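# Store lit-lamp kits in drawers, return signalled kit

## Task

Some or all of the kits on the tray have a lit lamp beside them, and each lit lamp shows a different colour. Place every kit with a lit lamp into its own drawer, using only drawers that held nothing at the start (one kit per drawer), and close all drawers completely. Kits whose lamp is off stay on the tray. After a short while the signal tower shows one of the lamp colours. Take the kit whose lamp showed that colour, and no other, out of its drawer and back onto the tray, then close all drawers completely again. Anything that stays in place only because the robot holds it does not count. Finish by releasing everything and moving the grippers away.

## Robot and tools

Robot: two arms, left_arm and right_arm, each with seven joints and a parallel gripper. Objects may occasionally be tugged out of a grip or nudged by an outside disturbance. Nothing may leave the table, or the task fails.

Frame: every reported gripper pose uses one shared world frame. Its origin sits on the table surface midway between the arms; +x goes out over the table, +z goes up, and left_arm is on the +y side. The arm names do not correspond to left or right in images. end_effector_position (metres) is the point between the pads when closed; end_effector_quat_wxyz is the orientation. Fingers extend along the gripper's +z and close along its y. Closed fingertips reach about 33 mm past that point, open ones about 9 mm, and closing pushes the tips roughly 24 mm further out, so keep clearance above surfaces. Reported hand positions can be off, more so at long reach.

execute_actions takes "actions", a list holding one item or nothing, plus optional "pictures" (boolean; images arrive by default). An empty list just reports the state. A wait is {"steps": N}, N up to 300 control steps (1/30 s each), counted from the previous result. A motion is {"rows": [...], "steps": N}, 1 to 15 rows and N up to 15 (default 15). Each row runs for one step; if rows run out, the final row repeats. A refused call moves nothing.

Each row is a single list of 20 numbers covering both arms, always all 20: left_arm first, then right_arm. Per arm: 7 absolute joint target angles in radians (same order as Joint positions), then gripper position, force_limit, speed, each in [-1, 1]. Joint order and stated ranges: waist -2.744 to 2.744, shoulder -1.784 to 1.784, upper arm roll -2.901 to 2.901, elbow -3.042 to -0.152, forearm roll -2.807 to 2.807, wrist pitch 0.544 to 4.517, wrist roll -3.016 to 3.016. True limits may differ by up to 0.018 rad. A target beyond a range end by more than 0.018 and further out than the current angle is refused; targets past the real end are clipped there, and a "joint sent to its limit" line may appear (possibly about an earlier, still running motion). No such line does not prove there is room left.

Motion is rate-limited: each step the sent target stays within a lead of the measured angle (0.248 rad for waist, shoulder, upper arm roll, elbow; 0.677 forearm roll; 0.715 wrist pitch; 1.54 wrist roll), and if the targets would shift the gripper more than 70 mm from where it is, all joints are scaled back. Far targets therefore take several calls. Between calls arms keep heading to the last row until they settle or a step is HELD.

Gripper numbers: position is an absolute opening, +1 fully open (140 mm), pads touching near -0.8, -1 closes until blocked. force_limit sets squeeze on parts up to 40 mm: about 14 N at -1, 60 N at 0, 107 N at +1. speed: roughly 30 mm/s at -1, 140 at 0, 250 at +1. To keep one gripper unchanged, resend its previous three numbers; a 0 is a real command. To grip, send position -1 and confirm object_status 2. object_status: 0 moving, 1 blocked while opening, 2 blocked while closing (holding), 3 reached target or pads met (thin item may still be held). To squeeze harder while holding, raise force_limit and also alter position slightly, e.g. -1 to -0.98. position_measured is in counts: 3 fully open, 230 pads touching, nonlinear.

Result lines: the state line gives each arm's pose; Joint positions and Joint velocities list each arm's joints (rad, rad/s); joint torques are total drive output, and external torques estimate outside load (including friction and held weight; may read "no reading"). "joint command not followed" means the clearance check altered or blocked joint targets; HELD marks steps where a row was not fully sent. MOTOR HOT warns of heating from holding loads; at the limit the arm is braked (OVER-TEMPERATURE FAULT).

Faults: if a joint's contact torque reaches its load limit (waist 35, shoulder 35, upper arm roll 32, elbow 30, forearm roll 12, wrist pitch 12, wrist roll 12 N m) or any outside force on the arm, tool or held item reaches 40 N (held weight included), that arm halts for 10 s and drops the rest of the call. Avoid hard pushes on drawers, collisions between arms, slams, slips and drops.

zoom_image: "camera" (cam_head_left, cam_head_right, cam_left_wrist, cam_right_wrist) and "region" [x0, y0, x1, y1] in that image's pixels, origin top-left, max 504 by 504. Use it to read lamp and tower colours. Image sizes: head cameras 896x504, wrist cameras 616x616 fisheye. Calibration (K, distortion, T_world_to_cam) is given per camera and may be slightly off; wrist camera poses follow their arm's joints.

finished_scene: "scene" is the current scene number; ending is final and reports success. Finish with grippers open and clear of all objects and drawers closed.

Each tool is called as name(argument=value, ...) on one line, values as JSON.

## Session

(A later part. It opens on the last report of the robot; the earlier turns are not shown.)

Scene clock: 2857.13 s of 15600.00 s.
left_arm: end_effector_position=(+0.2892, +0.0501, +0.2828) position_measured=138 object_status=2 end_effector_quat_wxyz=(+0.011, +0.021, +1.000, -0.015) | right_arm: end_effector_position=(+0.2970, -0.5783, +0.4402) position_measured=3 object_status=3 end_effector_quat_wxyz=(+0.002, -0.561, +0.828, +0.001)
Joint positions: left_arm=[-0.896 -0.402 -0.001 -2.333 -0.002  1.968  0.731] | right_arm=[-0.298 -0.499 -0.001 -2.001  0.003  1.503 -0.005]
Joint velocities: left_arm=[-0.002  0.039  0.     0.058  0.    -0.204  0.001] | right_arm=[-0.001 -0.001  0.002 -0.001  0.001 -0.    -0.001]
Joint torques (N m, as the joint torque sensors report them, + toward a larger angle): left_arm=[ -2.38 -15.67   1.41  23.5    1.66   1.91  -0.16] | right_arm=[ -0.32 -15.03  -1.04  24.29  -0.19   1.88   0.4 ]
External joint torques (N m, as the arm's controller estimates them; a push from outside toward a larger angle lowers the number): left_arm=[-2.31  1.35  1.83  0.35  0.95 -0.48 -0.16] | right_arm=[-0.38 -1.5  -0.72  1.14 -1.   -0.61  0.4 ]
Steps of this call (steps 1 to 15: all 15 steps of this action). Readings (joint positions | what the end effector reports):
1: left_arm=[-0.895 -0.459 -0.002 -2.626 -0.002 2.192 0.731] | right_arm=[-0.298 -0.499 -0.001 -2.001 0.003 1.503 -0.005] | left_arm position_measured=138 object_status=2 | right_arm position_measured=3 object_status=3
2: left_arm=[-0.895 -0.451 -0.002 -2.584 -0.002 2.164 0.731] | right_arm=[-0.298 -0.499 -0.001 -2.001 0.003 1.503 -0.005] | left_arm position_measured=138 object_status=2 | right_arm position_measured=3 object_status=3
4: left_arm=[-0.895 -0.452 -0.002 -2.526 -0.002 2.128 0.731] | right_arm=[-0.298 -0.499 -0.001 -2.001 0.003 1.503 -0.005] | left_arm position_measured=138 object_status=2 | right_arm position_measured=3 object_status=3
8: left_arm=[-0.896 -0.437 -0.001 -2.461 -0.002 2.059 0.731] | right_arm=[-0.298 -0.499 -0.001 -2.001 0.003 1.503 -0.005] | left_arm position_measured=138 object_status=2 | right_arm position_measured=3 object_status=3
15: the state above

Rotate in ramps (0.03/step).

execute_actions(actions=[{"rows":[[-0.87,-0.396,0,-2.328,0,1.93,0.755,-1,0.5,-0.5,-0.3,-0.5,0,-2.0,0,1.5,0,1,0,0],[-0.84,-0.396,0,-2.328,0,1.93,0.785,-1,0.5,-0.5,-0.3,-0.5,0,-2.0,0,1.5,0,1,0,0],[-0.81,-0.396,0,-2.328,0,1.93,0.815,-1,0.5,-0.5,-0.3,-0.5,0,-2.0,0,1.5,0,1,0,0],[-0.78,-0.396,0,-2.328,0,1.93,0.845,-1,0.5,-0.5,-0.3,-0.5,0,-2.0,0,1.5,0,1,0,0],[-0.75,-0.396,0,-2.328,0,1.93,0.875,-1,0.5,-0.5,-0.3,-0.5,0,-2.0,0,1.5,0,1,0,0],[-0.72,-0.396,0,-2.328,0,1.93,0.905,-1,0.5,-0.5,-0.3,-0.5,0,-2.0,0,1.5,0,1,0,0],[-0.69,-0.396,0,-2.328,0,1.93,0.935,-1,0.5,-0.5,-0.3,-0.5,0,-2.0,0,1.5,0,1,0,0],[-0.66,-0.396,0,-2.328,0,1.93,0.965,-1,0.5,-0.5,-0.3,-0.5,0,-2.0,0,1.5,0,1,0,0],[-0.63,-0.396,0,-2.328,0,1.93,0.995,-1,0.5,-0.5,-0.3,-0.5,0,-2.0,0,1.5,0,1,0,0],[-0.60,-0.396,0,-2.328,0,1.93,1.025,-1,0.5,-0.5,-0.3,-0.5,0,-2.0,0,1.5,0,1,0,0],[-0.57,-0.396,0,-2.328,0,1.93,1.055,-1,0.5,-0.5,-0.3,-0.5,0,-2.0,0,1.5,0,1,0,0],[-0.54,-0.396,0,-2.328,0,1.93,1.085,-1,0.5,-0.5,-0.3,-0.5,0,-2.0,0,1.5,0,1,0,0],[-0.51,-0.396,0,-2.328,0,1.93,1.115,-1,0.5,-0.5,-0.3,-0.5,0,-2.0,0,1.5,0,1,0,0],[-0.48,-0.396,0,-2.328,0,1.93,1.145,-1,0.5,-0.5,-0.3,-0.5,0,-2.0,0,1.5,0,1,0,0],[-0.45,-0.396,0,-2.328,0,1.93,1.175,-1,0.5,-0.5,-0.3,-0.5,0,-2.0,0,1.5,0,1,0,0]],"steps":15}], pictures=false)

execute_actions(actions=[{"rows":[[-0.42,-0.396,0,-2.328,0,1.93,1.21,-1,0.5,-0.5,-0.3,-0.5,0,-2.0,0,1.5,0,1,0,0],[-0.39,-0.396,0,-2.328,0,1.93,1.24,-1,0.5,-0.5,-0.3,-0.5,0,-2.0,0,1.5,0,1,0,0],[-0.36,-0.396,0,-2.328,0,1.93,1.27,-1,0.5,-0.5,-0.3,-0.5,0,-2.0,0,1.5,0,1,0,0],[-0.33,-0.396,0,-2.328,0,1.93,1.30,-1,0.5,-0.5,-0.3,-0.5,0,-2.0,0,1.5,0,1,0,0],[-0.30,-0.396,0,-2.328,0,1.93,1.33,-1,0.5,-0.5,-0.3,-0.5,0,-2.0,0,1.5,0,1,0,0],[-0.27,-0.396,0,-2.328,0,1.93,1.36,-1,0.5,-0.5,-0.3,-0.5,0,-2.0,0,1.5,0,1,0,0],[-0.24,-0.396,0,-2.328,0,1.93,1.39,-1,0.5,-0.5,-0.3,-0.5,0,-2.0,0,1.5,0,1,0,0],[-0.21,-0.396,0,-2.328,0,1.93,1.42,-1,0.5,-0.5,-0.3,-0.5,0,-2.0,0,1.5,0,1,0,0],[-0.18,-0.396,0,-2.328,0,1.93,1.45,-1,0.5,-0.5,-0.3,-0.5,0,-2.0,0,1.5,0,1,0,0],[-0.15,-0.396,0,-2.328,0,1.93,1.48,-1,0.5,-0.5,-0.3,-0.5,0,-2.0,0,1.5,0,1,0,0],[-0.12,-0.396,0,-2.328,0,1.93,1.51,-1,0.5,-0.5,-0.3,-0.5,0,-2.0,0,1.5,0,1,0,0],[-0.09,-0.396,0,-2.328,0,1.93,1.54,-1,0.5,-0.5,-0.3,-0.5,0,-2.0,0,1.5,0,1,0,0],[-0.06,-0.396,0,-2.328,0,1.93,1.57,-1,0.5,-0.5,-0.3,-0.5,0,-2.0,0,1.5,0,1,0,0],[-0.03,-0.396,0,-2.328,0,1.93,1.60,-1,0.5,-0.5,-0.3,-0.5,0,-2.0,0,1.5,0,1,0,0],[0,-0.396,0,-2.328,0,1.93,1.64,-1,0.5,-0.5,-0.3,-0.5,0,-2.0,0,1.5,0,1,0,0]],"steps":15}], pictures=false)

execute_actions(actions=[{"rows":[[0.03,-0.396,0,-2.328,0,1.93,1.67,-1,0.5,-0.5,-0.3,-0.5,0,-2.0,0,1.5,0,1,0,0],[0.06,-0.396,0,-2.328,0,1.93,1.70,-1,0.5,-0.5,-0.3,-0.5,0,-2.0,0,1.5,0,1,0,0],[0.09,-0.396,0,-2.328,0,1.93,1.73,-1,0.5,-0.5,-0.3,-0.5,0,-2.0,0,1.5,0,1,0,0],[0.12,-0.396,0,-2.328,0,1.93,1.76,-1,0.5,-0.5,-0.3,-0.5,0,-2.0,0,1.5,0,1,0,0],[0.15,-0.396,0,-2.328,0,1.93,1.80,-1,0.5,-0.5,-0.3,-0.5,0,-2.0,0,1.5,0,1,0,0],[0.18,-0.396,0,-2.328,0,1.93,1.83,-1,0.5,-0.5,-0.3,-0.5,0,-2.0,0,1.5,0,1,0,0],[0.21,-0.396,0,-2.328,0,1.93,1.86,-1,0.5,-0.5,-0.3,-0.5,0,-2.0,0,1.5,0,1,0,0],[0.24,-0.396,0,-2.328,0,1.93,1.89,-1,0.5,-0.5,-0.3,-0.5,0,-2.0,0,1.5,0,1,0,0],[0.27,-0.396,0,-2.328,0,1.93,1.92,-1,0.5,-0.5,-0.3,-0.5,0,-2.0,0,1.5,0,1,0,0],[0.30,-0.396,0,-2.328,0,1.93,1.95,-1,0.5,-0.5,-0.3,-0.5,0,-2.0,0,1.5,0,1,0,0],[0.33,-0.396,0,-2.328,0,1.93,1.98,-1,0.5,-0.5,-0.3,-0.5,0,-2.0,0,1.5,0,1,0,0],[0.355,-0.396,0,-2.328,0,1.93,2.01,-1,0.5,-0.5,-0.3,-0.5,0,-2.0,0,1.5,0,1,0,0],[0.377,-0.396,0,-2.328,0,1.93,2.035,-1,0.5,-0.5,-0.3,-0.5,0,-2.0,0,1.5,0,1,0,0]],"steps":15}], pictures=false)

execute_actions(actions=[{"rows":[[0.377,-0.33,0,-2.265,0,1.93,2.035,-1,0.5,-0.5,-0.3,-0.5,0,-2.0,0,1.5,0,1,0,0],[0.377,-0.33,0,-2.265,0,1.93,2.035,-1,0.5,-0.5,-0.3,-0.5,0,-2.0,0,1.5,0,1,0,0],[0.377,-0.33,0,-2.265,0,1.93,2.035,-1,0.5,-0.5,-0.3,-0.5,0,-2.0,0,1.5,0,1,0,0],[0.377,-0.265,0,-2.2,0,1.93,2.035,-1,0.5,-0.5,-0.3,-0.5,0,-2.0,0,1.5,0,1,0,0],[0.377,-0.265,0,-2.2,0,1.93,2.035,-1,0.5,-0.5,-0.3,-0.5,0,-2.0,0,1.5,0,1,0,0],[0.377,-0.265,0,-2.2,0,1.93,2.035,-1,0.5,-0.5,-0.3,-0.5,0,-2.0,0,1.5,0,1,0,0],[0.377,-0.2,0,-2.133,0,1.93,2.035,-1,0.5,-0.5,-0.3,-0.5,0,-2.0,0,1.5,0,1,0,0],[0.377,-0.2,0,-2.133,0,1.93,2.035,-1,0.5,-0.5,-0.3,-0.5,0,-2.0,0,1.5,0,1,0,0],[0.377,-0.2,0,-2.133,0,1.93,2.035,-1,0.5,-0.5,-0.3,-0.5,0,-2.0,0,1.5,0,1,0,0],[0.377,-0.133,0,-2.063,0,1.928,2.035,-1,0.5,-0.5,-0.3,-0.5,0,-2.0,0,1.5,0,1,0,0],[0.377,-0.133,0,-2.063,0,1.928,2.035,-1,0.5,-0.5,-0.3,-0.5,0,-2.0,0,1.5,0,1,0,0],[0.377,-0.133,0,-2.063,0,1.928,2.035,-1,0.5,-0.5,-0.3,-0.5,0,-2.0,0,1.5,0,1,0,0],[0.377,-0.0667,0,-1.992,0,1.92,2.035,-1,0.5,-0.5,-0.3,-0.5,0,-2.0,0,1.5,0,1,0,0]],"steps":15}], pictures=false)

execute_actions(actions=[{"rows":[[0.377,-0.003,0,-1.917,0,1.91,2.035,-1,0.5,-0.5,-0.3,-0.5,0,-2.0,0,1.5,0,1,0,0],[0.377,-0.003,0,-1.917,0,1.91,2.035,-1,0.5,-0.5,-0.3,-0.5,0,-2.0,0,1.5,0,1,0,0],[0.377,-0.003,0,-1.917,0,1.91,2.035,-1,0.5,-0.5,-0.3,-0.5,0,-2.0,0,1.5,0,1,0,0],[0.377,0.06,0,-1.84,0,1.895,2.035,-1,0.5,-0.5,-0.3,-0.5,0,-2.0,0,1.5,0,1,0,0],[0.377,0.06,0,-1.84,0,1.895,2.035,-1,0.5,-0.5,-0.3,-0.5,0,-2.0,0,1.5,0,1,0,0],[0.377,0.06,0,-1.84,0,1.895,2.035,-1,0.5,-0.5,-0.3,-0.5,0,-2.0,0,1.5,0,1,0,0],[0.377,0.124,0,-1.759,0,1.88,2.035,-1,0.5,-0.5,-0.3,-0.5,0,-2.0,0,1.5,0,1,0,0]],"steps":15}])

Scene clock: 2941.17 s of 15600.00 s.
left_arm: end_effector_position=(+0.3867, +0.1832, +0.2785) position_measured=138 object_status=2 end_effector_quat_wxyz=(-0.001, -0.055, +0.999, -0.000) | right_arm: end_effector_position=(+0.2970, -0.5783, +0.4402) position_measured=3 object_status=3 end_effector_quat_wxyz=(+0.002, -0.561, +0.828, +0.001)
Joint positions: left_arm=[-0.516 -0.397 -0.001 -2.33  -0.002  1.933  0.96 ] | right_arm=[-0.298 -0.499 -0.001 -2.001  0.003  1.503 -0.005]
Joint velocities: left_arm=[ 0.845  0.001  0.039 -0.     0.003 -0.     0.687] | right_arm=[ 0.002 -0.     0.001  0.001  0.     0.001  0.002]
Joint torques (N m, as the joint torque sensors report them, + toward a larger angle): left_arm=[ -2.05 -17.46  -1.16  24.68   1.4    2.08   0.64] | right_arm=[ -0.83 -15.49  -1.    24.3   -0.2    1.88   0.32]
External joint torques (N m, as the arm's controller estimates them; a push from outside toward a larger angle lowers the number): left_arm=[ 1.46  0.98  1.14  0.57  0.75 -0.28  0.64] | right_arm=[-0.88 -1.9  -0.65  1.08 -1.02 -0.63  0.32]
Steps of this call (steps 1 to 30: the robot went on to your last target; steps 31 to 90: nothing new was sent; then 80.53 s passed at rest; steps 91 to 105: all 15 steps of this action). Readings (joint positions | what the end effector reports):
91: left_arm=[-0.891 -0.397 -0.003 -2.331 -0.002 1.933 0.733] | right_arm=[-0.298 -0.499 -0.001 -2.001 0.003 1.503 -0.005] | left_arm position_measured=138 object_status=2 | right_arm position_measured=3 object_status=3
92: left_arm=[-0.880 -0.397 -0.004 -2.331 -0.002 1.933 0.737] | right_arm=[-0.298 -0.499 -0.001 -2.001 0.003 1.503 -0.005] | left_arm position_measured=138 object_status=2 | right_arm position_measured=3 object_status=3
94: left_arm=[-0.838 -0.397 -0.006 -2.331 -0.002 1.933 0.754] | right_arm=[-0.298 -0.499 -0.001 -2.001 0.003 1.503 -0.005] | left_arm position_measured=138 object_status=2 | right_arm position_measured=3 object_status=3
98: left_arm=[-0.725 -0.397 -0.003 -2.330 -0.002 1.933 0.811] | right_arm=[-0.298 -0.499 -0.001 -2.001 0.003 1.503 -0.005] | left_arm position_measured=138 object_status=2 | right_arm position_measured=3 object_status=3
105: the state above

Scene clock: 2941.67 s of 15600.00 s.
left_arm: end_effector_position=(+0.4394, +0.3679, +0.2785) position_measured=138 object_status=2 end_effector_quat_wxyz=(-0.000, -0.074, +0.997, -0.001) | right_arm: end_effector_position=(+0.2970, -0.5783, +0.4402) position_measured=3 object_status=3 end_effector_quat_wxyz=(+0.002, -0.561, +0.828, +0.001)
Joint positions: left_arm=[-0.066 -0.397 -0.    -2.33  -0.002  1.933  1.372] | right_arm=[-0.298 -0.499 -0.001 -2.001  0.003  1.503 -0.005]
Joint velocities: left_arm=[ 0.846  0.     0.035  0.001 -0.     0.001  0.864] | right_arm=[ 0.    -0.     0.    -0.001 -0.    -0.001  0.001]
Joint torques (N m, as the joint torque sensors report them, + toward a larger angle): left_arm=[ -1.8  -17.61  -0.78  24.48   1.38   2.04   0.56] | right_arm=[ -0.89 -15.53  -1.06  24.    -0.16   1.84   0.39]
External joint torques (N m, as the arm's controller estimates them; a push from outside toward a larger angle lowers the number): left_arm=[ 1.83  0.92  1.58  0.31  0.68 -0.31  0.57] | right_arm=[-0.89 -2.04 -0.63  0.84 -0.97 -0.65  0.39]
Steps of this call (steps 1 to 15: all 15 steps of this action). Readings (joint positions | what the end effector reports):
1: left_arm=[-0.486 -0.397 -0.001 -2.330 -0.002 1.933 0.985] | right_arm=[-0.298 -0.499 -0.001 -2.001 0.003 1.503 -0.005] | left_arm position_measured=138 object_status=2 | right_arm position_measured=3 object_status=3
2: left_arm=[-0.456 -0.397 -0.000 -2.330 -0.002 1.933 1.010] | right_arm=[-0.298 -0.499 -0.001 -2.001 0.003 1.503 -0.005] | left_arm position_measured=138 object_status=2 | right_arm position_measured=3 object_status=3
4: left_arm=[-0.396 -0.397 -0.000 -2.330 -0.002 1.933 1.063] | right_arm=[-0.298 -0.499 -0.001 -2.001 0.003 1.503 -0.005] | left_arm position_measured=138 object_status=2 | right_arm position_measured=3 object_status=3
8: left_arm=[-0.276 -0.397 -0.000 -2.330 -0.002 1.933 1.172] | right_arm=[-0.298 -0.499 -0.001 -2.001 0.003 1.503 -0.005] | left_arm position_measured=138 object_status=2 | right_arm position_measured=3 object_status=3
15: the state above

Scene clock: 2942.17 s of 15600.00 s.
left_arm: end_effector_position=(+0.4105, +0.5472, +0.2785) position_measured=138 object_status=2 end_effector_quat_wxyz=(+0.000, -0.063, +0.998, -0.001) | right_arm: end_effector_position=(+0.2970, -0.5783, +0.4402) position_measured=3 object_status=3 end_effector_quat_wxyz=(+0.002, -0.561, +0.828, +0.001)
Joint positions: left_arm=[ 0.356 -0.397  0.004 -2.33  -0.001  1.933  1.819] | right_arm=[-0.298 -0.499 -0.001 -2.001  0.003  1.503 -0.005]
Joint velocities: left_arm=[ 0.351 -0.     0.037 -0.     0.003 -0.001  0.693] | right_arm=[ 0.001  0.     0.001  0.001 -0.     0.    -0.001]
Joint torques (N m, as the joint torque sensors report them, + toward a larger angle): left_arm=[ -4.33 -17.48  -5.75  25.19   1.4    2.     0.54] | right_arm=[ -0.72 -15.03  -0.97  23.97  -0.18   1.92   0.41]
External joint torques (N m, as the arm's controller estimates them; a push from outside toward a larger angle lowers the number): left_arm=[ 1.16  0.63  0.64  0.9   0.95 -0.4   0.56] | right_arm=[-0.76 -1.38 -0.61  0.7  -1.   -0.59  0.41]
Steps of this call (steps 1 to 15: all 15 steps of this action). Readings (joint positions | what the end effector reports):
1: left_arm=[-0.036 -0.397 -0.000 -2.330 -0.002 1.933 1.402] | right_arm=[-0.298 -0.499 -0.001 -2.001 0.003 1.503 -0.005] | left_arm position_measured=138 object_status=2 | right_arm position_measured=3 object_status=3
2: left_arm=[-0.006 -0.397 -0.000 -2.330 -0.002 1.933 1.432] | right_arm=[-0.298 -0.499 -0.001 -2.001 0.003 1.503 -0.005] | left_arm position_measured=138 object_status=2 | right_arm position_measured=3 object_status=3
4: left_arm=[0.054 -0.397 -0.000 -2.330 -0.002 1.933 1.492] | right_arm=[-0.298 -0.499 -0.001 -2.001 0.003 1.503 -0.005] | left_arm position_measured=138 object_status=2 | right_arm position_measured=3 object_status=3
8: left_arm=[0.174 -0.397 -0.000 -2.330 -0.002 1.933 1.615] | right_arm=[-0.298 -0.499 -0.001 -2.001 0.003 1.503 -0.005] | left_arm position_measured=138 object_status=2 | right_arm position_measured=3 object_status=3
15: the state above

Scene clock: 2942.67 s of 15600.00 s.
left_arm: end_effector_position=(+0.4974, +0.5911, +0.2788) position_measured=138 object_status=2 end_effector_quat_wxyz=(-0.002, +0.013, +1.000, -0.002) | right_arm: end_effector_position=(+0.2970, -0.5783, +0.4402) position_measured=3 object_status=3 end_effector_quat_wxyz=(+0.002, -0.561, +0.828, +0.001)
Joint positions: left_arm=[ 0.374 -0.095  0.002 -2.024 -0.001  1.924  1.988] | right_arm=[-0.298 -0.499 -0.001 -2.001  0.003  1.503 -0.005]
Joint velocities: left_arm=[-0.002  0.428 -0.002  0.38  -0.001  0.001  0.132] | right_arm=[-0.     0.    -0.001 -0.     0.002  0.001 -0.   ]
Joint torques (N m, as the joint torque sensors report them, + toward a larger angle): left_arm=[  1.48 -32.86  -0.75  24.33   1.33   1.92   0.5 ] | right_arm=[ -0.78 -15.07  -0.76  24.27  -0.17   1.87   0.36]
External joint torques (N m, as the arm's controller estimates them; a push from outside toward a larger angle lowers the number): left_arm=[ 1.29  1.04 -0.86  0.99  0.61  0.22  0.5 ] | right_arm=[-0.8  -1.47 -0.36  1.05 -0.98 -0.64  0.36]
Steps of this call (steps 1 to 15: all 15 steps of this action). Readings (joint positions | what the end effector reports):
1: left_arm=[0.365 -0.383 0.005 -2.315 -0.001 1.930 1.841] | right_arm=[-0.298 -0.499 -0.001 -2.001 0.003 1.503 -0.005] | left_arm position_measured=138 object_status=2 | right_arm position_measured=3 object_status=3
2: left_arm=[0.369 -0.366 0.005 -2.297 -0.001 1.930 1.860] | right_arm=[-0.298 -0.499 -0.001 -2.001 0.003 1.503 -0.005] | left_arm position_measured=138 object_status=2 | right_arm position_measured=3 object_status=3
4: left_arm=[0.373 -0.331 0.005 -2.263 -0.001 1.928 1.893] | right_arm=[-0.298 -0.499 -0.001 -2.001 0.003 1.503 -0.005] | left_arm position_measured=138 object_status=2 | right_arm position_measured=3 object_status=3
8: left_arm=[0.374 -0.244 0.003 -2.178 -0.001 1.928 1.941] | right_arm=[-0.298 -0.499 -0.001 -2.001 0.003 1.503 -0.005] | left_arm position_measured=138 object_status=2 | right_arm position_measured=3 object_status=3
15: the state above

Scene clock: 2943.17 s of 15600.00 s.
left_arm: end_effector_position=(+0.5639, +0.6186, +0.2761) position_measured=138 object_status=2 end_effector_quat_wxyz=(-0.000, +0.029, +1.000, -0.001) | right_arm: end_effector_position=(+0.2970, -0.5783, +0.4402) position_measured=3 object_status=3 end_effector_quat_wxyz=(+0.002, -0.561, +0.828, +0.001)
Joint positions: left_arm=[ 0.374  0.123  0.002 -1.766 -0.001  1.888  2.02 ] | right_arm=[-0.298 -0.499 -0.001 -2.001  0.003  1.503 -0.005]
Joint velocities: left_arm=[ 0.     0.008 -0.     0.042 -0.001 -0.031  0.027] | right_arm=[-0.001  0.     0.     0.001  0.001 -0.    -0.001]
Joint torques (N m, as the joint torque sensors report them, + toward a larger angle): left_arm=[  0.72 -35.53  -0.84  25.43   1.32   2.     0.5 ] | right_arm=[ -0.84 -15.07  -0.94  23.94  -0.17   1.89   0.41]
External joint torques (N m, as the arm's controller estimates them; a push from outside toward a larger angle lowers the number): left_arm=[ 0.67  1.5  -1.02  0.9   0.51 -0.42  0.5 ] | right_arm=[-0.74 -1.6  -0.4   0.77 -0.96 -0.61  0.41]
Steps of this call (steps 1 to 15: all 15 steps of this action). Readings (joint positions | what the end effector reports):
1: left_arm=[0.374 -0.070 0.002 -1.995 -0.001 1.920 1.992] | right_arm=[-0.298 -0.499 -0.001 -2.001 0.003 1.503 -0.005] | left_arm position_measured=138 object_status=2 | right_arm position_measured=3 object_status=3
2: left_arm=[0.374 -0.046 0.002 -1.968 -0.001 1.920 1.996] | right_arm=[-0.298 -0.499 -0.001 -2.001 0.003 1.503 -0.005] | left_arm position_measured=138 object_status=2 | right_arm position_measured=3 object_status=3
4: left_arm=[0.374 -0.005 0.002 -1.920 -0.001 1.913 2.002] | right_arm=[-0.298 -0.499 -0.001 -2.001 0.003 1.503 -0.005] | left_arm position_measured=138 object_status=2 | right_arm position_measured=3 object_status=3
8: left_arm=[0.374 0.081 0.002 -1.814 -0.001 1.901 2.011] | right_arm=[-0.298 -0.499 -0.001 -2.001 0.003 1.503 -0.005] | left_arm position_measured=138 object_status=2 | right_arm position_measured=3 object_status=3
15: the state above
camera_calibration (this result's frames):
cam_left_wrist: T_world_to_cam=[[0.216018, 0.974719, -0.0570943, -0.700808], [0.89126, -0.172966, 0.419212, -0.498235], [0.398739, -0.141443, -0.906091, 0.303358], [0, 0, 0, 1]] pos_world=[0.474483, 0.639821, 0.443724]
cam_right_wrist: T_world_to_cam=[[-0.928209, 0.371745, 0.0152981, 0.481073], [0.347491, 0.851489, 0.392705, 0.207681], [0.13296, 0.369828, -0.919537, 0.755383], [0, 0, 0, 1]] pos_world=[0.273934, -0.635036, 0.605686]

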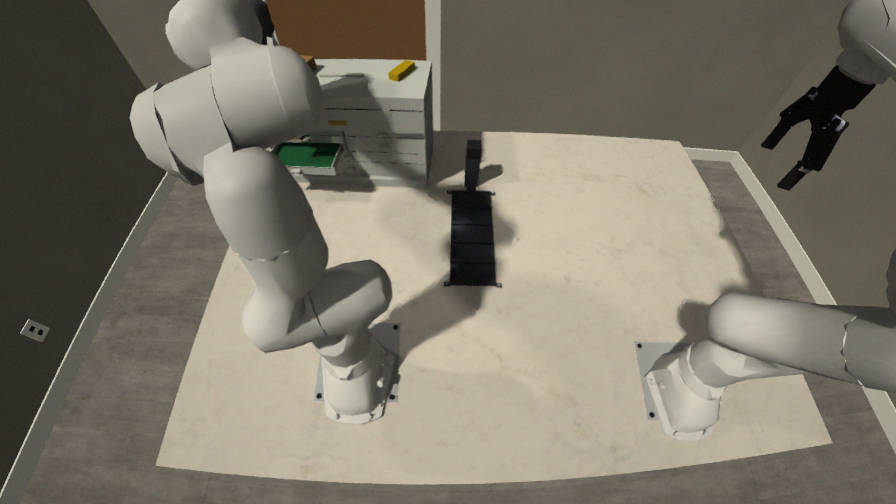

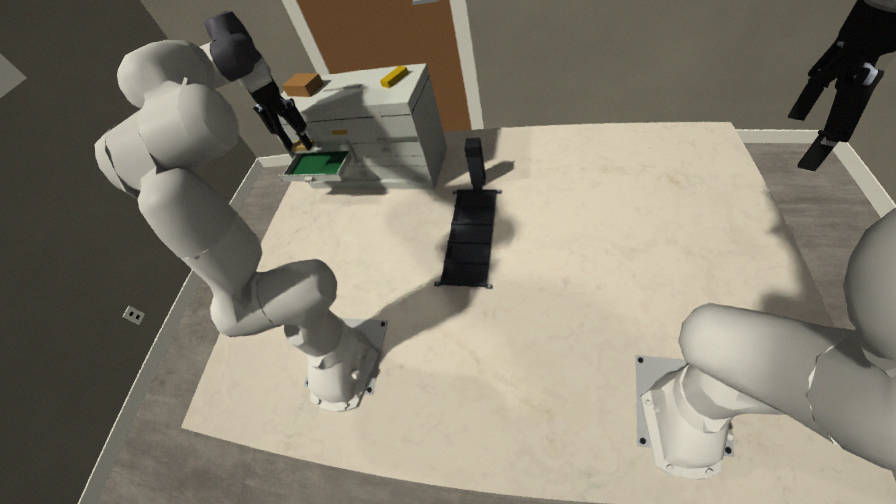

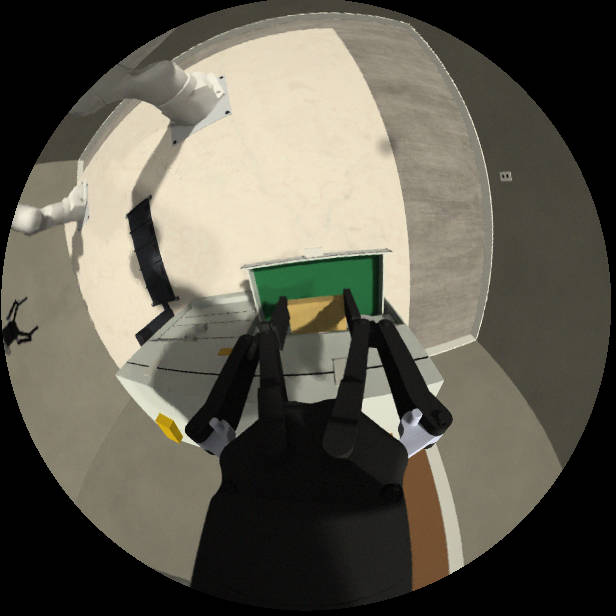

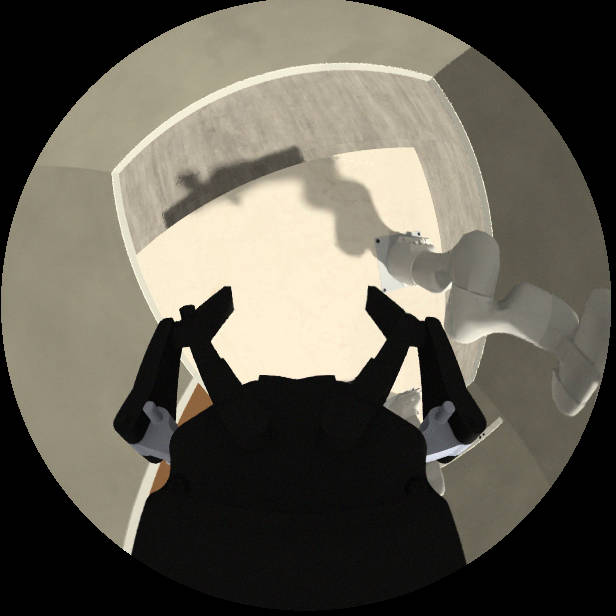

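execute_actions(actions=[{"rows":[[0.377,0.134,0,-1.80,0,1.95,2.035,-1,0.5,-0.5,-0.3,-0.5,0,-2.0,0,1.5,0,1,0,0],[0.377,0.134,0,-1.80,0,1.95,2.035,-1,0.5,-0.5,-0.3,-0.5,0,-2.0,0,1.5,0,1,0,0],[0.377,0.134,0,-1.80,0,1.95,2.035,-1,0.5,-0.5,-0.3,-0.5,0,-2.0,0,1.5,0,1,0,0],[0.377,0.134,0,-1.80,0,1.97,2.035,-1,0.5,-0.5,-0.3,-0.5,0,-2.0,0,1.5,0,1,0,0],[0.377,0.144,0,-1.837,0,2.0,2.035,-1,0.5,-0.5,-0.3,-0.5,0,-2.0,0,1.5,0,1,0,0],[0.377,0.144,0,-1.837,0,2.0,2.035,-1,0.5,-0.5,-0.3,-0.5,0,-2.0,0,1.5,0,1,0,0],[0.377,0.144,0,-1.837,0,2.0,2.035,-1,0.5,-0.5,-0.3,-0.5,0,-2.0,0,1.5,0,1,0,0],[0.377,0.144,0,-1.837,0,2.02,2.035,-1,0.5,-0.5,-0.3,-0.5,0,-2.0,0,1.5,0,1,0,0],[0.377,0.157,0,-1.871,0,2.05,2.035,-1,0.5,-0.5,-0.3,-0.5,0,-2.0,0,1.5,0,1,0,0],[0.377,0.157,0,-1.871,0,2.05,2.035,-1,0.5,-0.5,-0.3,-0.5,0,-2.0,0,1.5,0,1,0,0],[0.377,0.157,0,-1.871,0,2.05,2.035,-1,0.5,-0.5,-0.3,-0.5,0,-2.0,0,1.5,0,1,0,0],[0.377,0.168,0,-1.894,0,2.066,2.035,-1,0.5,-0.5,-0.3,-0.5,0,-2.0,0,1.5,0,1,0,0]],"steps":15}], pictures=false)

execute_actions(actions=[{"rows":[[0.377,0.176,0,-1.905,0,2.09,2.035,-1,0.5,-0.5,-0.3,-0.5,0,-2.0,0,1.5,0,1,0,0],[0.377,0.176,0,-1.905,0,2.09,2.035,-1,0.5,-0.5,-0.3,-0.5,0,-2.0,0,1.5,0,1,0,0],[0.377,0.176,0,-1.905,0,2.09,2.035,-1,0.5,-0.5,-0.3,-0.5,0,-2.0,0,1.5,0,1,0,0],[0.377,0.176,0,-1.905,0,2.09,2.035,-1,0.5,-0.5,-0.3,-0.5,0,-2.0,0,1.5,0,1,0,0],[0.377,0.176,0,-1.905,0,2.09,2.035,-1,0.5,-0.5,-0.3,-0.5,0,-2.0,0,1.5,0,1,0,0],[0.377,0.186,0,-1.919,0,2.11,2.035,-1,0.5,-0.5,-0.3,-0.5,0,-2.0,0,1.5,0,1,0,0]],"steps":15}])

Scene clock: 2972.57 s of 15600.00 s.
left_arm: end_effector_position=(+0.5580, +0.6162, +0.2043) position_measured=138 object_status=2 end_effector_quat_wxyz=(-0.010, +0.033, +0.999, -0.005) | right_arm: end_effector_position=(+0.2970, -0.5783, +0.4402) position_measured=3 object_status=3 end_effector_quat_wxyz=(+0.002, -0.561, +0.828, +0.001)
Joint positions: left_arm=[ 0.375  0.167  0.002 -1.889 -0.001  2.033  2.028] | right_arm=[-0.298 -0.499 -0.001 -2.001  0.003  1.503 -0.005]
Joint velocities: left_arm=[-0.     0.091 -0.001 -0.127  0.001  0.152  0.   ] | right_arm=[ 0.001 -0.001 -0.    -0.     0.     0.    -0.   ]
Joint torques (N m, as the joint torque sensors report them, + toward a larger angle): left_arm=[  0.53 -41.27  -1.03  26.11   1.21   3.78   0.39] | right_arm=[ -1.05 -14.87  -1.    24.17  -0.16   1.89   0.38]
External joint torques (N m, as the arm's controller estimates them; a push from outside toward a larger angle lowers the number): left_arm=[ 0.62  0.49 -1.13 -0.67  0.42  1.03  0.39] | right_arm=[-1.04 -1.4  -0.55  1.04 -0.96 -0.6   0.38]
Steps of this call (steps 1 to 15: the robot went on to your last target; steps 16 to 90: nothing new was sent; then 25.90 s passed at rest; steps 91 to 105: all 15 steps of this action). Readings (joint positions | what the end effector reports):
91: left_arm=[0.375 0.123 0.002 -1.769 -0.001 1.894 2.028] | right_arm=[-0.298 -0.499 -0.001 -2.001 0.003 1.503 -0.005] | left_arm position_measured=138 object_status=2 | right_arm position_measured=3 object_status=3
92: left_arm=[0.375 0.124 0.002 -1.778 -0.001 1.904 2.028] | right_arm=[-0.298 -0.499 -0.001 -2.001 0.003 1.503 -0.005] | left_arm position_measured=138 object_status=2 | right_arm position_measured=3 object_status=3
94: left_arm=[0.375 0.130 0.002 -1.791 -0.001 1.920 2.028] | right_arm=[-0.298 -0.499 -0.001 -2.001 0.003 1.503 -0.005] | left_arm position_measured=138 object_status=2 | right_arm position_measured=3 object_status=3
98: left_arm=[0.375 0.142 0.002 -1.829 -0.001 1.964 2.028] | right_arm=[-0.298 -0.499 -0.001 -2.001 0.003 1.503 -0.005] | left_arm position_measured=138 object_status=2 | right_arm position_measured=3 object_status=3
105: the state above

Scene clock: 2973.07 s of 15600.00 s.
left_arm: end_effector_position=(+0.5629, +0.6182, +0.1843) position_measured=138 object_status=2 end_effector_quat_wxyz=(-0.003, +0.033, +0.999, -0.002) | right_arm: end_effector_position=(+0.2970, -0.5783, +0.4402) position_measured=3 object_status=3 end_effector_quat_wxyz=(+0.002, -0.561, +0.828, +0.001)
Joint positions: left_arm=[ 0.375  0.187  0.002 -1.919 -0.001  2.099  2.028] | right_arm=[-0.298 -0.499 -0.001 -2.001  0.003  1.503 -0.005]
Joint velocities: left_arm=[ 0.     0.     0.001  0.001  0.002  0.034 -0.   ] | right_arm=[-0.     0.001 -0.    -0.001  0.001 -0.001 -0.   ]
Joint torques (N m, as the joint torque sensors report them, + toward a larger angle): left_arm=[  0.64 -38.09  -0.85  23.6    1.22   3.33   0.4 ] | right_arm=[ -0.52 -15.23  -0.9   24.12  -0.15   1.89   0.34]
External joint torques (N m, as the arm's controller estimates them; a push from outside toward a larger angle lowers the number): left_arm=[ 0.51 -0.46 -1.17  0.03  0.49  0.94  0.4 ] | right_arm=[-0.44 -1.91 -0.37  1.06 -0.94 -0.6   0.34]
Steps of this call (steps 1 to 15: all 15 steps of this action). Readings (joint positions | what the end effector reports):
1: left_arm=[0.375 0.170 0.002 -1.894 -0.001 2.041 2.028] | right_arm=[-0.298 -0.499 -0.001 -2.001 0.003 1.503 -0.005] | left_arm position_measured=138 object_status=2 | right_arm position_measured=3 object_status=3
2: left_arm=[0.375 0.172 0.002 -1.898 -0.001 2.049 2.028] | right_arm=[-0.298 -0.499 -0.001 -2.001 0.003 1.503 -0.005] | left_arm position_measured=138 object_status=2 | right_arm position_measured=3 object_status=3
4: left_arm=[0.375 0.176 0.002 -1.903 -0.001 2.060 2.028] | right_arm=[-0.298 -0.499 -0.001 -2.001 0.003 1.503 -0.005] | left_arm position_measured=138 object_status=2 | right_arm position_measured=3 object_status=3
8: left_arm=[0.375 0.181 0.002 -1.913 -0.001 2.083 2.028] | right_arm=[-0.298 -0.499 -0.001 -2.001 0.003 1.503 -0.005] | left_arm position_measured=138 object_status=2 | right_arm position_measured=3 object_status=3
15: the state above
camera_calibration (this result's frames):
cam_left_wrist: T_world_to_cam=[[0.22322, 0.972899, -0.060343, -0.707762], [0.892233, -0.178998, 0.414584, -0.454867], [0.392546, -0.146383, -0.908008, 0.227528], [0, 0, 0, 1]] pos_world=[0.474518, 0.640466, 0.352469]
cam_right_wrist: T_world_to_cam=[[-0.928209, 0.371744, 0.0152984, 0.481073], [0.347491, 0.851489, 0.392705, 0.207681], [0.13296, 0.369829, -0.919537, 0.755383], [0, 0, 0, 1]] pos_world=[0.273934, -0.635036, 0.605686]

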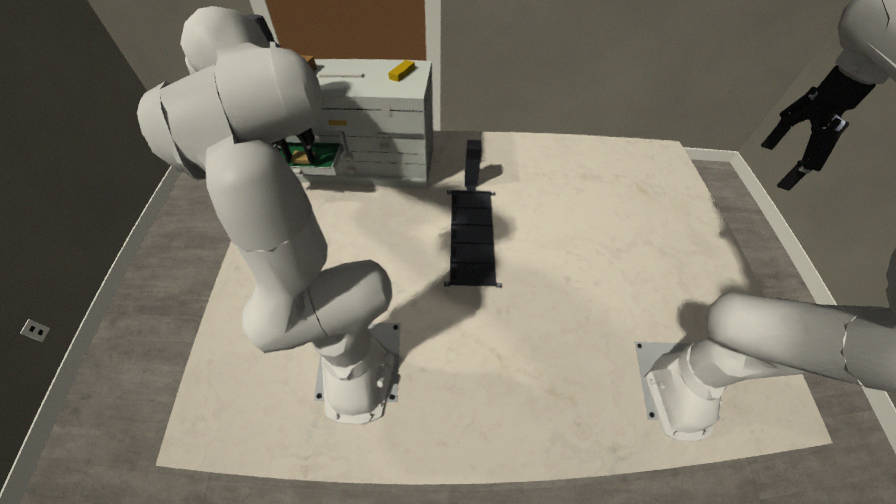

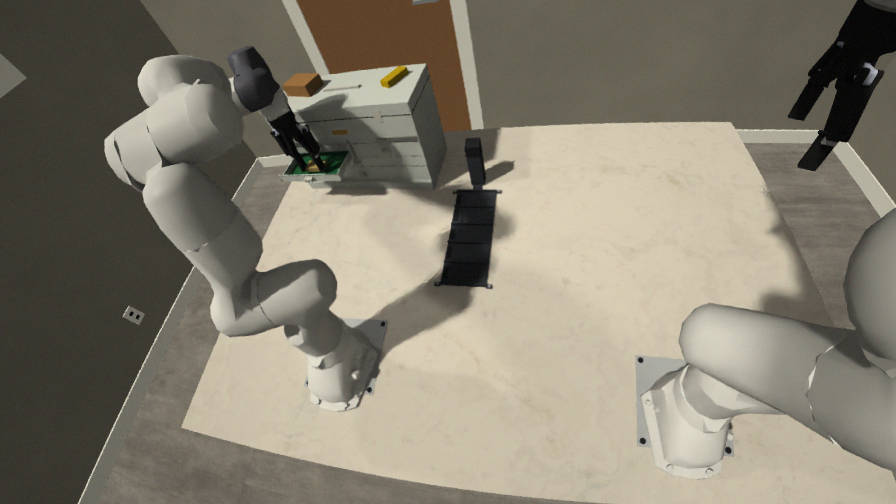

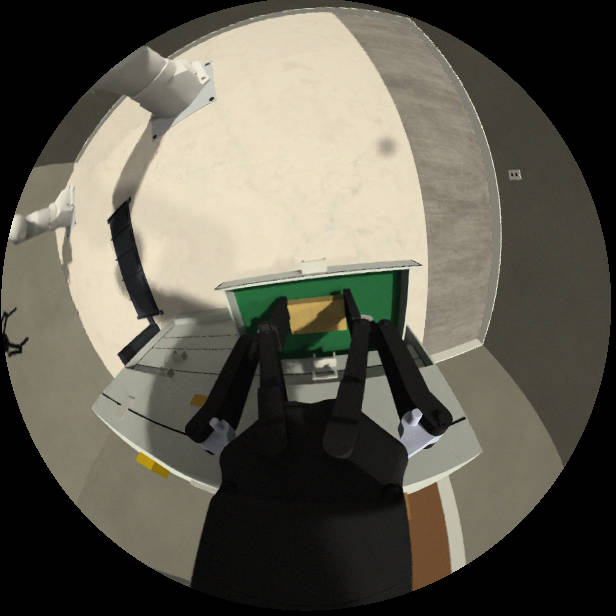

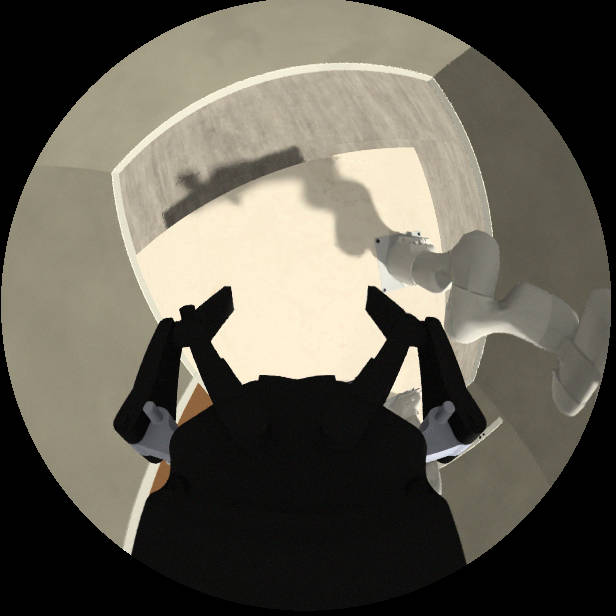

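execute_actions(actions=[{"rows":[[0.377,0.190,0,-1.924,0,2.12,2.035,-1,0.5,-0.5,-0.3,-0.5,0,-2.0,0,1.5,0,1,0,0],[0.377,0.190,0,-1.924,0,2.12,2.035,-1,0.5,-0.5,-0.3,-0.5,0,-2.0,0,1.5,0,1,0,0],[0.377,0.190,0,-1.924,0,2.12,2.035,-1,0.5,-0.5,-0.3,-0.5,0,-2.0,0,1.5,0,1,0,0],[0.377,0.190,0,-1.924,0,2.12,2.035,-1,0.5,-0.5,-0.3,-0.5,0,-2.0,0,1.5,0,1,0,0],[0.377,0.190,0,-1.924,0,2.12,2.035,-1,0.5,-0.5,-0.3,-0.5,0,-2.0,0,1.5,0,1,0,0],[0.377,0.194,0,-1.93,0,2.129,2.035,-1,0.5,-0.5,-0.3,-0.5,0,-2.0,0,1.5,0,1,0,0]],"steps":15}], pictures=false)

Scene clock: 2985.40 s of 15600.00 s.
left_arm: end_effector_position=(+0.5641, +0.6187, +0.1770) position_measured=138 object_status=2 end_effector_quat_wxyz=(-0.001, +0.033, +0.999, -0.001) | right_arm: end_effector_position=(+0.2970, -0.5783, +0.4402) position_measured=3 object_status=3 end_effector_quat_wxyz=(+0.002, -0.561, +0.828, +0.001)
Joint positions: left_arm=[ 0.375  0.194  0.002 -1.93  -0.001  2.122  2.028] | right_arm=[-0.298 -0.499 -0.001 -2.001  0.003  1.503 -0.005]
Joint velocities: left_arm=[-0.     0.001 -0.    -0.    -0.001  0.011 -0.001] | right_arm=[-0.001  0.     0.001 -0.    -0.     0.    -0.   ]
Joint torques (N m, as the joint torque sensors report them, + toward a larger angle): left_arm=[  0.98 -37.6   -0.59  22.54   1.34   3.44   0.47] | right_arm=[ -1.35 -15.05  -1.16  24.2   -0.16   1.91   0.35]
External joint torques (N m, as the arm's controller estimates them; a push from outside toward a larger angle lowers the number): left_arm=[ 0.99  0.07 -0.79 -0.89  0.62  1.05  0.47] | right_arm=[-1.37 -1.47 -0.77  1.01 -0.96 -0.59  0.35]
Steps of this call (steps 1 to 15: the robot went on to your last target; steps 16 to 90: nothing new was sent; then 8.83 s passed at rest; steps 91 to 105: all 15 steps of this action). Readings (joint positions | what the end effector reports):
91: left_arm=[0.375 0.187 0.002 -1.920 -0.001 2.107 2.028] | right_arm=[-0.298 -0.499 -0.001 -2.001 0.003 1.503 -0.005] | left_arm position_measured=138 object_status=2 | right_arm position_measured=3 object_status=3
92: left_arm=[0.375 0.187 0.002 -1.921 -0.001 2.108 2.028] | right_arm=[-0.298 -0.499 -0.001 -2.001 0.003 1.503 -0.005] | left_arm position_measured=138 object_status=2 | right_arm position_measured=3 object_status=3
94: left_arm=[0.375 0.188 0.002 -1.923 -0.001 2.110 2.028] | right_arm=[-0.298 -0.499 -0.001 -2.001 0.003 1.503 -0.005] | left_arm position_measured=138 object_status=2 | right_arm position_measured=3 object_status=3
98: left_arm=[0.375 0.191 0.002 -1.927 -0.001 2.117 2.028] | right_arm=[-0.298 -0.499 -0.001 -2.001 0.003 1.503 -0.005] | left_arm position_measured=138 object_status=2 | right_arm position_measured=3 object_status=3
105: the state above

execute_actions(actions=[{"rows":[[0.377,0.197,0,-1.934,0,2.136,2.035,-1,0.5,-0.5,-0.3,-0.5,0,-2.0,0,1.5,0,1,0,0]],"steps":12}], pictures=false)

Scene clock: 2990.40 s of 15600.00 s.
left_arm: end_effector_position=(+0.5655, +0.6193, +0.1763) position_measured=138 object_status=2 end_effector_quat_wxyz=(+0.002, +0.033, +0.999, +0.000) | right_arm: end_effector_position=(+0.2970, -0.5783, +0.4402) position_measured=3 object_status=3 end_effector_quat_wxyz=(+0.002, -0.561, +0.828, +0.001)
Joint positions: left_arm=[ 0.375  0.195  0.002 -1.932 -0.001  2.13   2.029] | right_arm=[-0.298 -0.499 -0.001 -2.001  0.003  1.503 -0.005]
Joint velocities: left_arm=[-0.002 -0.001 -0.    -0.001  0.001  0.002  0.002] | right_arm=[ 0.    -0.001  0.     0.001  0.    -0.     0.002]
Joint torques (N m, as the joint torque sensors report them, + toward a larger angle): left_arm=[  0.49 -35.97  -0.43  21.88   1.22   3.27   0.43] | right_arm=[ -1.03 -15.22  -0.95  24.06  -0.16   1.91   0.36]
External joint torques (N m, as the arm's controller estimates them; a push from outside toward a larger angle lowers the number): left_arm=[ 0.66  1.81 -0.48 -1.58  0.5   0.86  0.43] | right_arm=[-1.05 -1.61 -0.57  0.85 -0.97 -0.59  0.36]
Steps of this call (steps 1 to 15: the robot went on to your last target; steps 16 to 90: nothing new was sent; then 1.60 s passed at rest; steps 91 to 102: all 12 steps of this action). Readings (joint positions | what the end effector reports):
91: left_arm=[0.375 0.194 0.002 -1.931 -0.001 2.125 2.028] | right_arm=[-0.298 -0.499 -0.001 -2.001 0.003 1.503 -0.005] | left_arm position_measured=138 object_status=2 | right_arm position_measured=3 object_status=3
92: left_arm=[0.375 0.194 0.002 -1.931 -0.001 2.126 2.028] | right_arm=[-0.298 -0.499 -0.001 -2.001 0.003 1.503 -0.005] | left_arm position_measured=138 object_status=2 | right_arm position_measured=3 object_status=3
94: left_arm=[0.375 0.195 0.002 -1.932 -0.001 2.128 2.028] | right_arm=[-0.298 -0.499 -0.001 -2.001 0.003 1.503 -0.005] | left_arm position_measured=138 object_status=2 | right_arm position_measured=3 object_status=3
98: left_arm=[0.375 0.195 0.002 -1.932 -0.001 2.129 2.028] | right_arm=[-0.298 -0.499 -0.001 -2.001 0.003 1.503 -0.005] | left_arm position_measured=138 object_status=2 | right_arm position_measured=3 object_status=3
102: the state above


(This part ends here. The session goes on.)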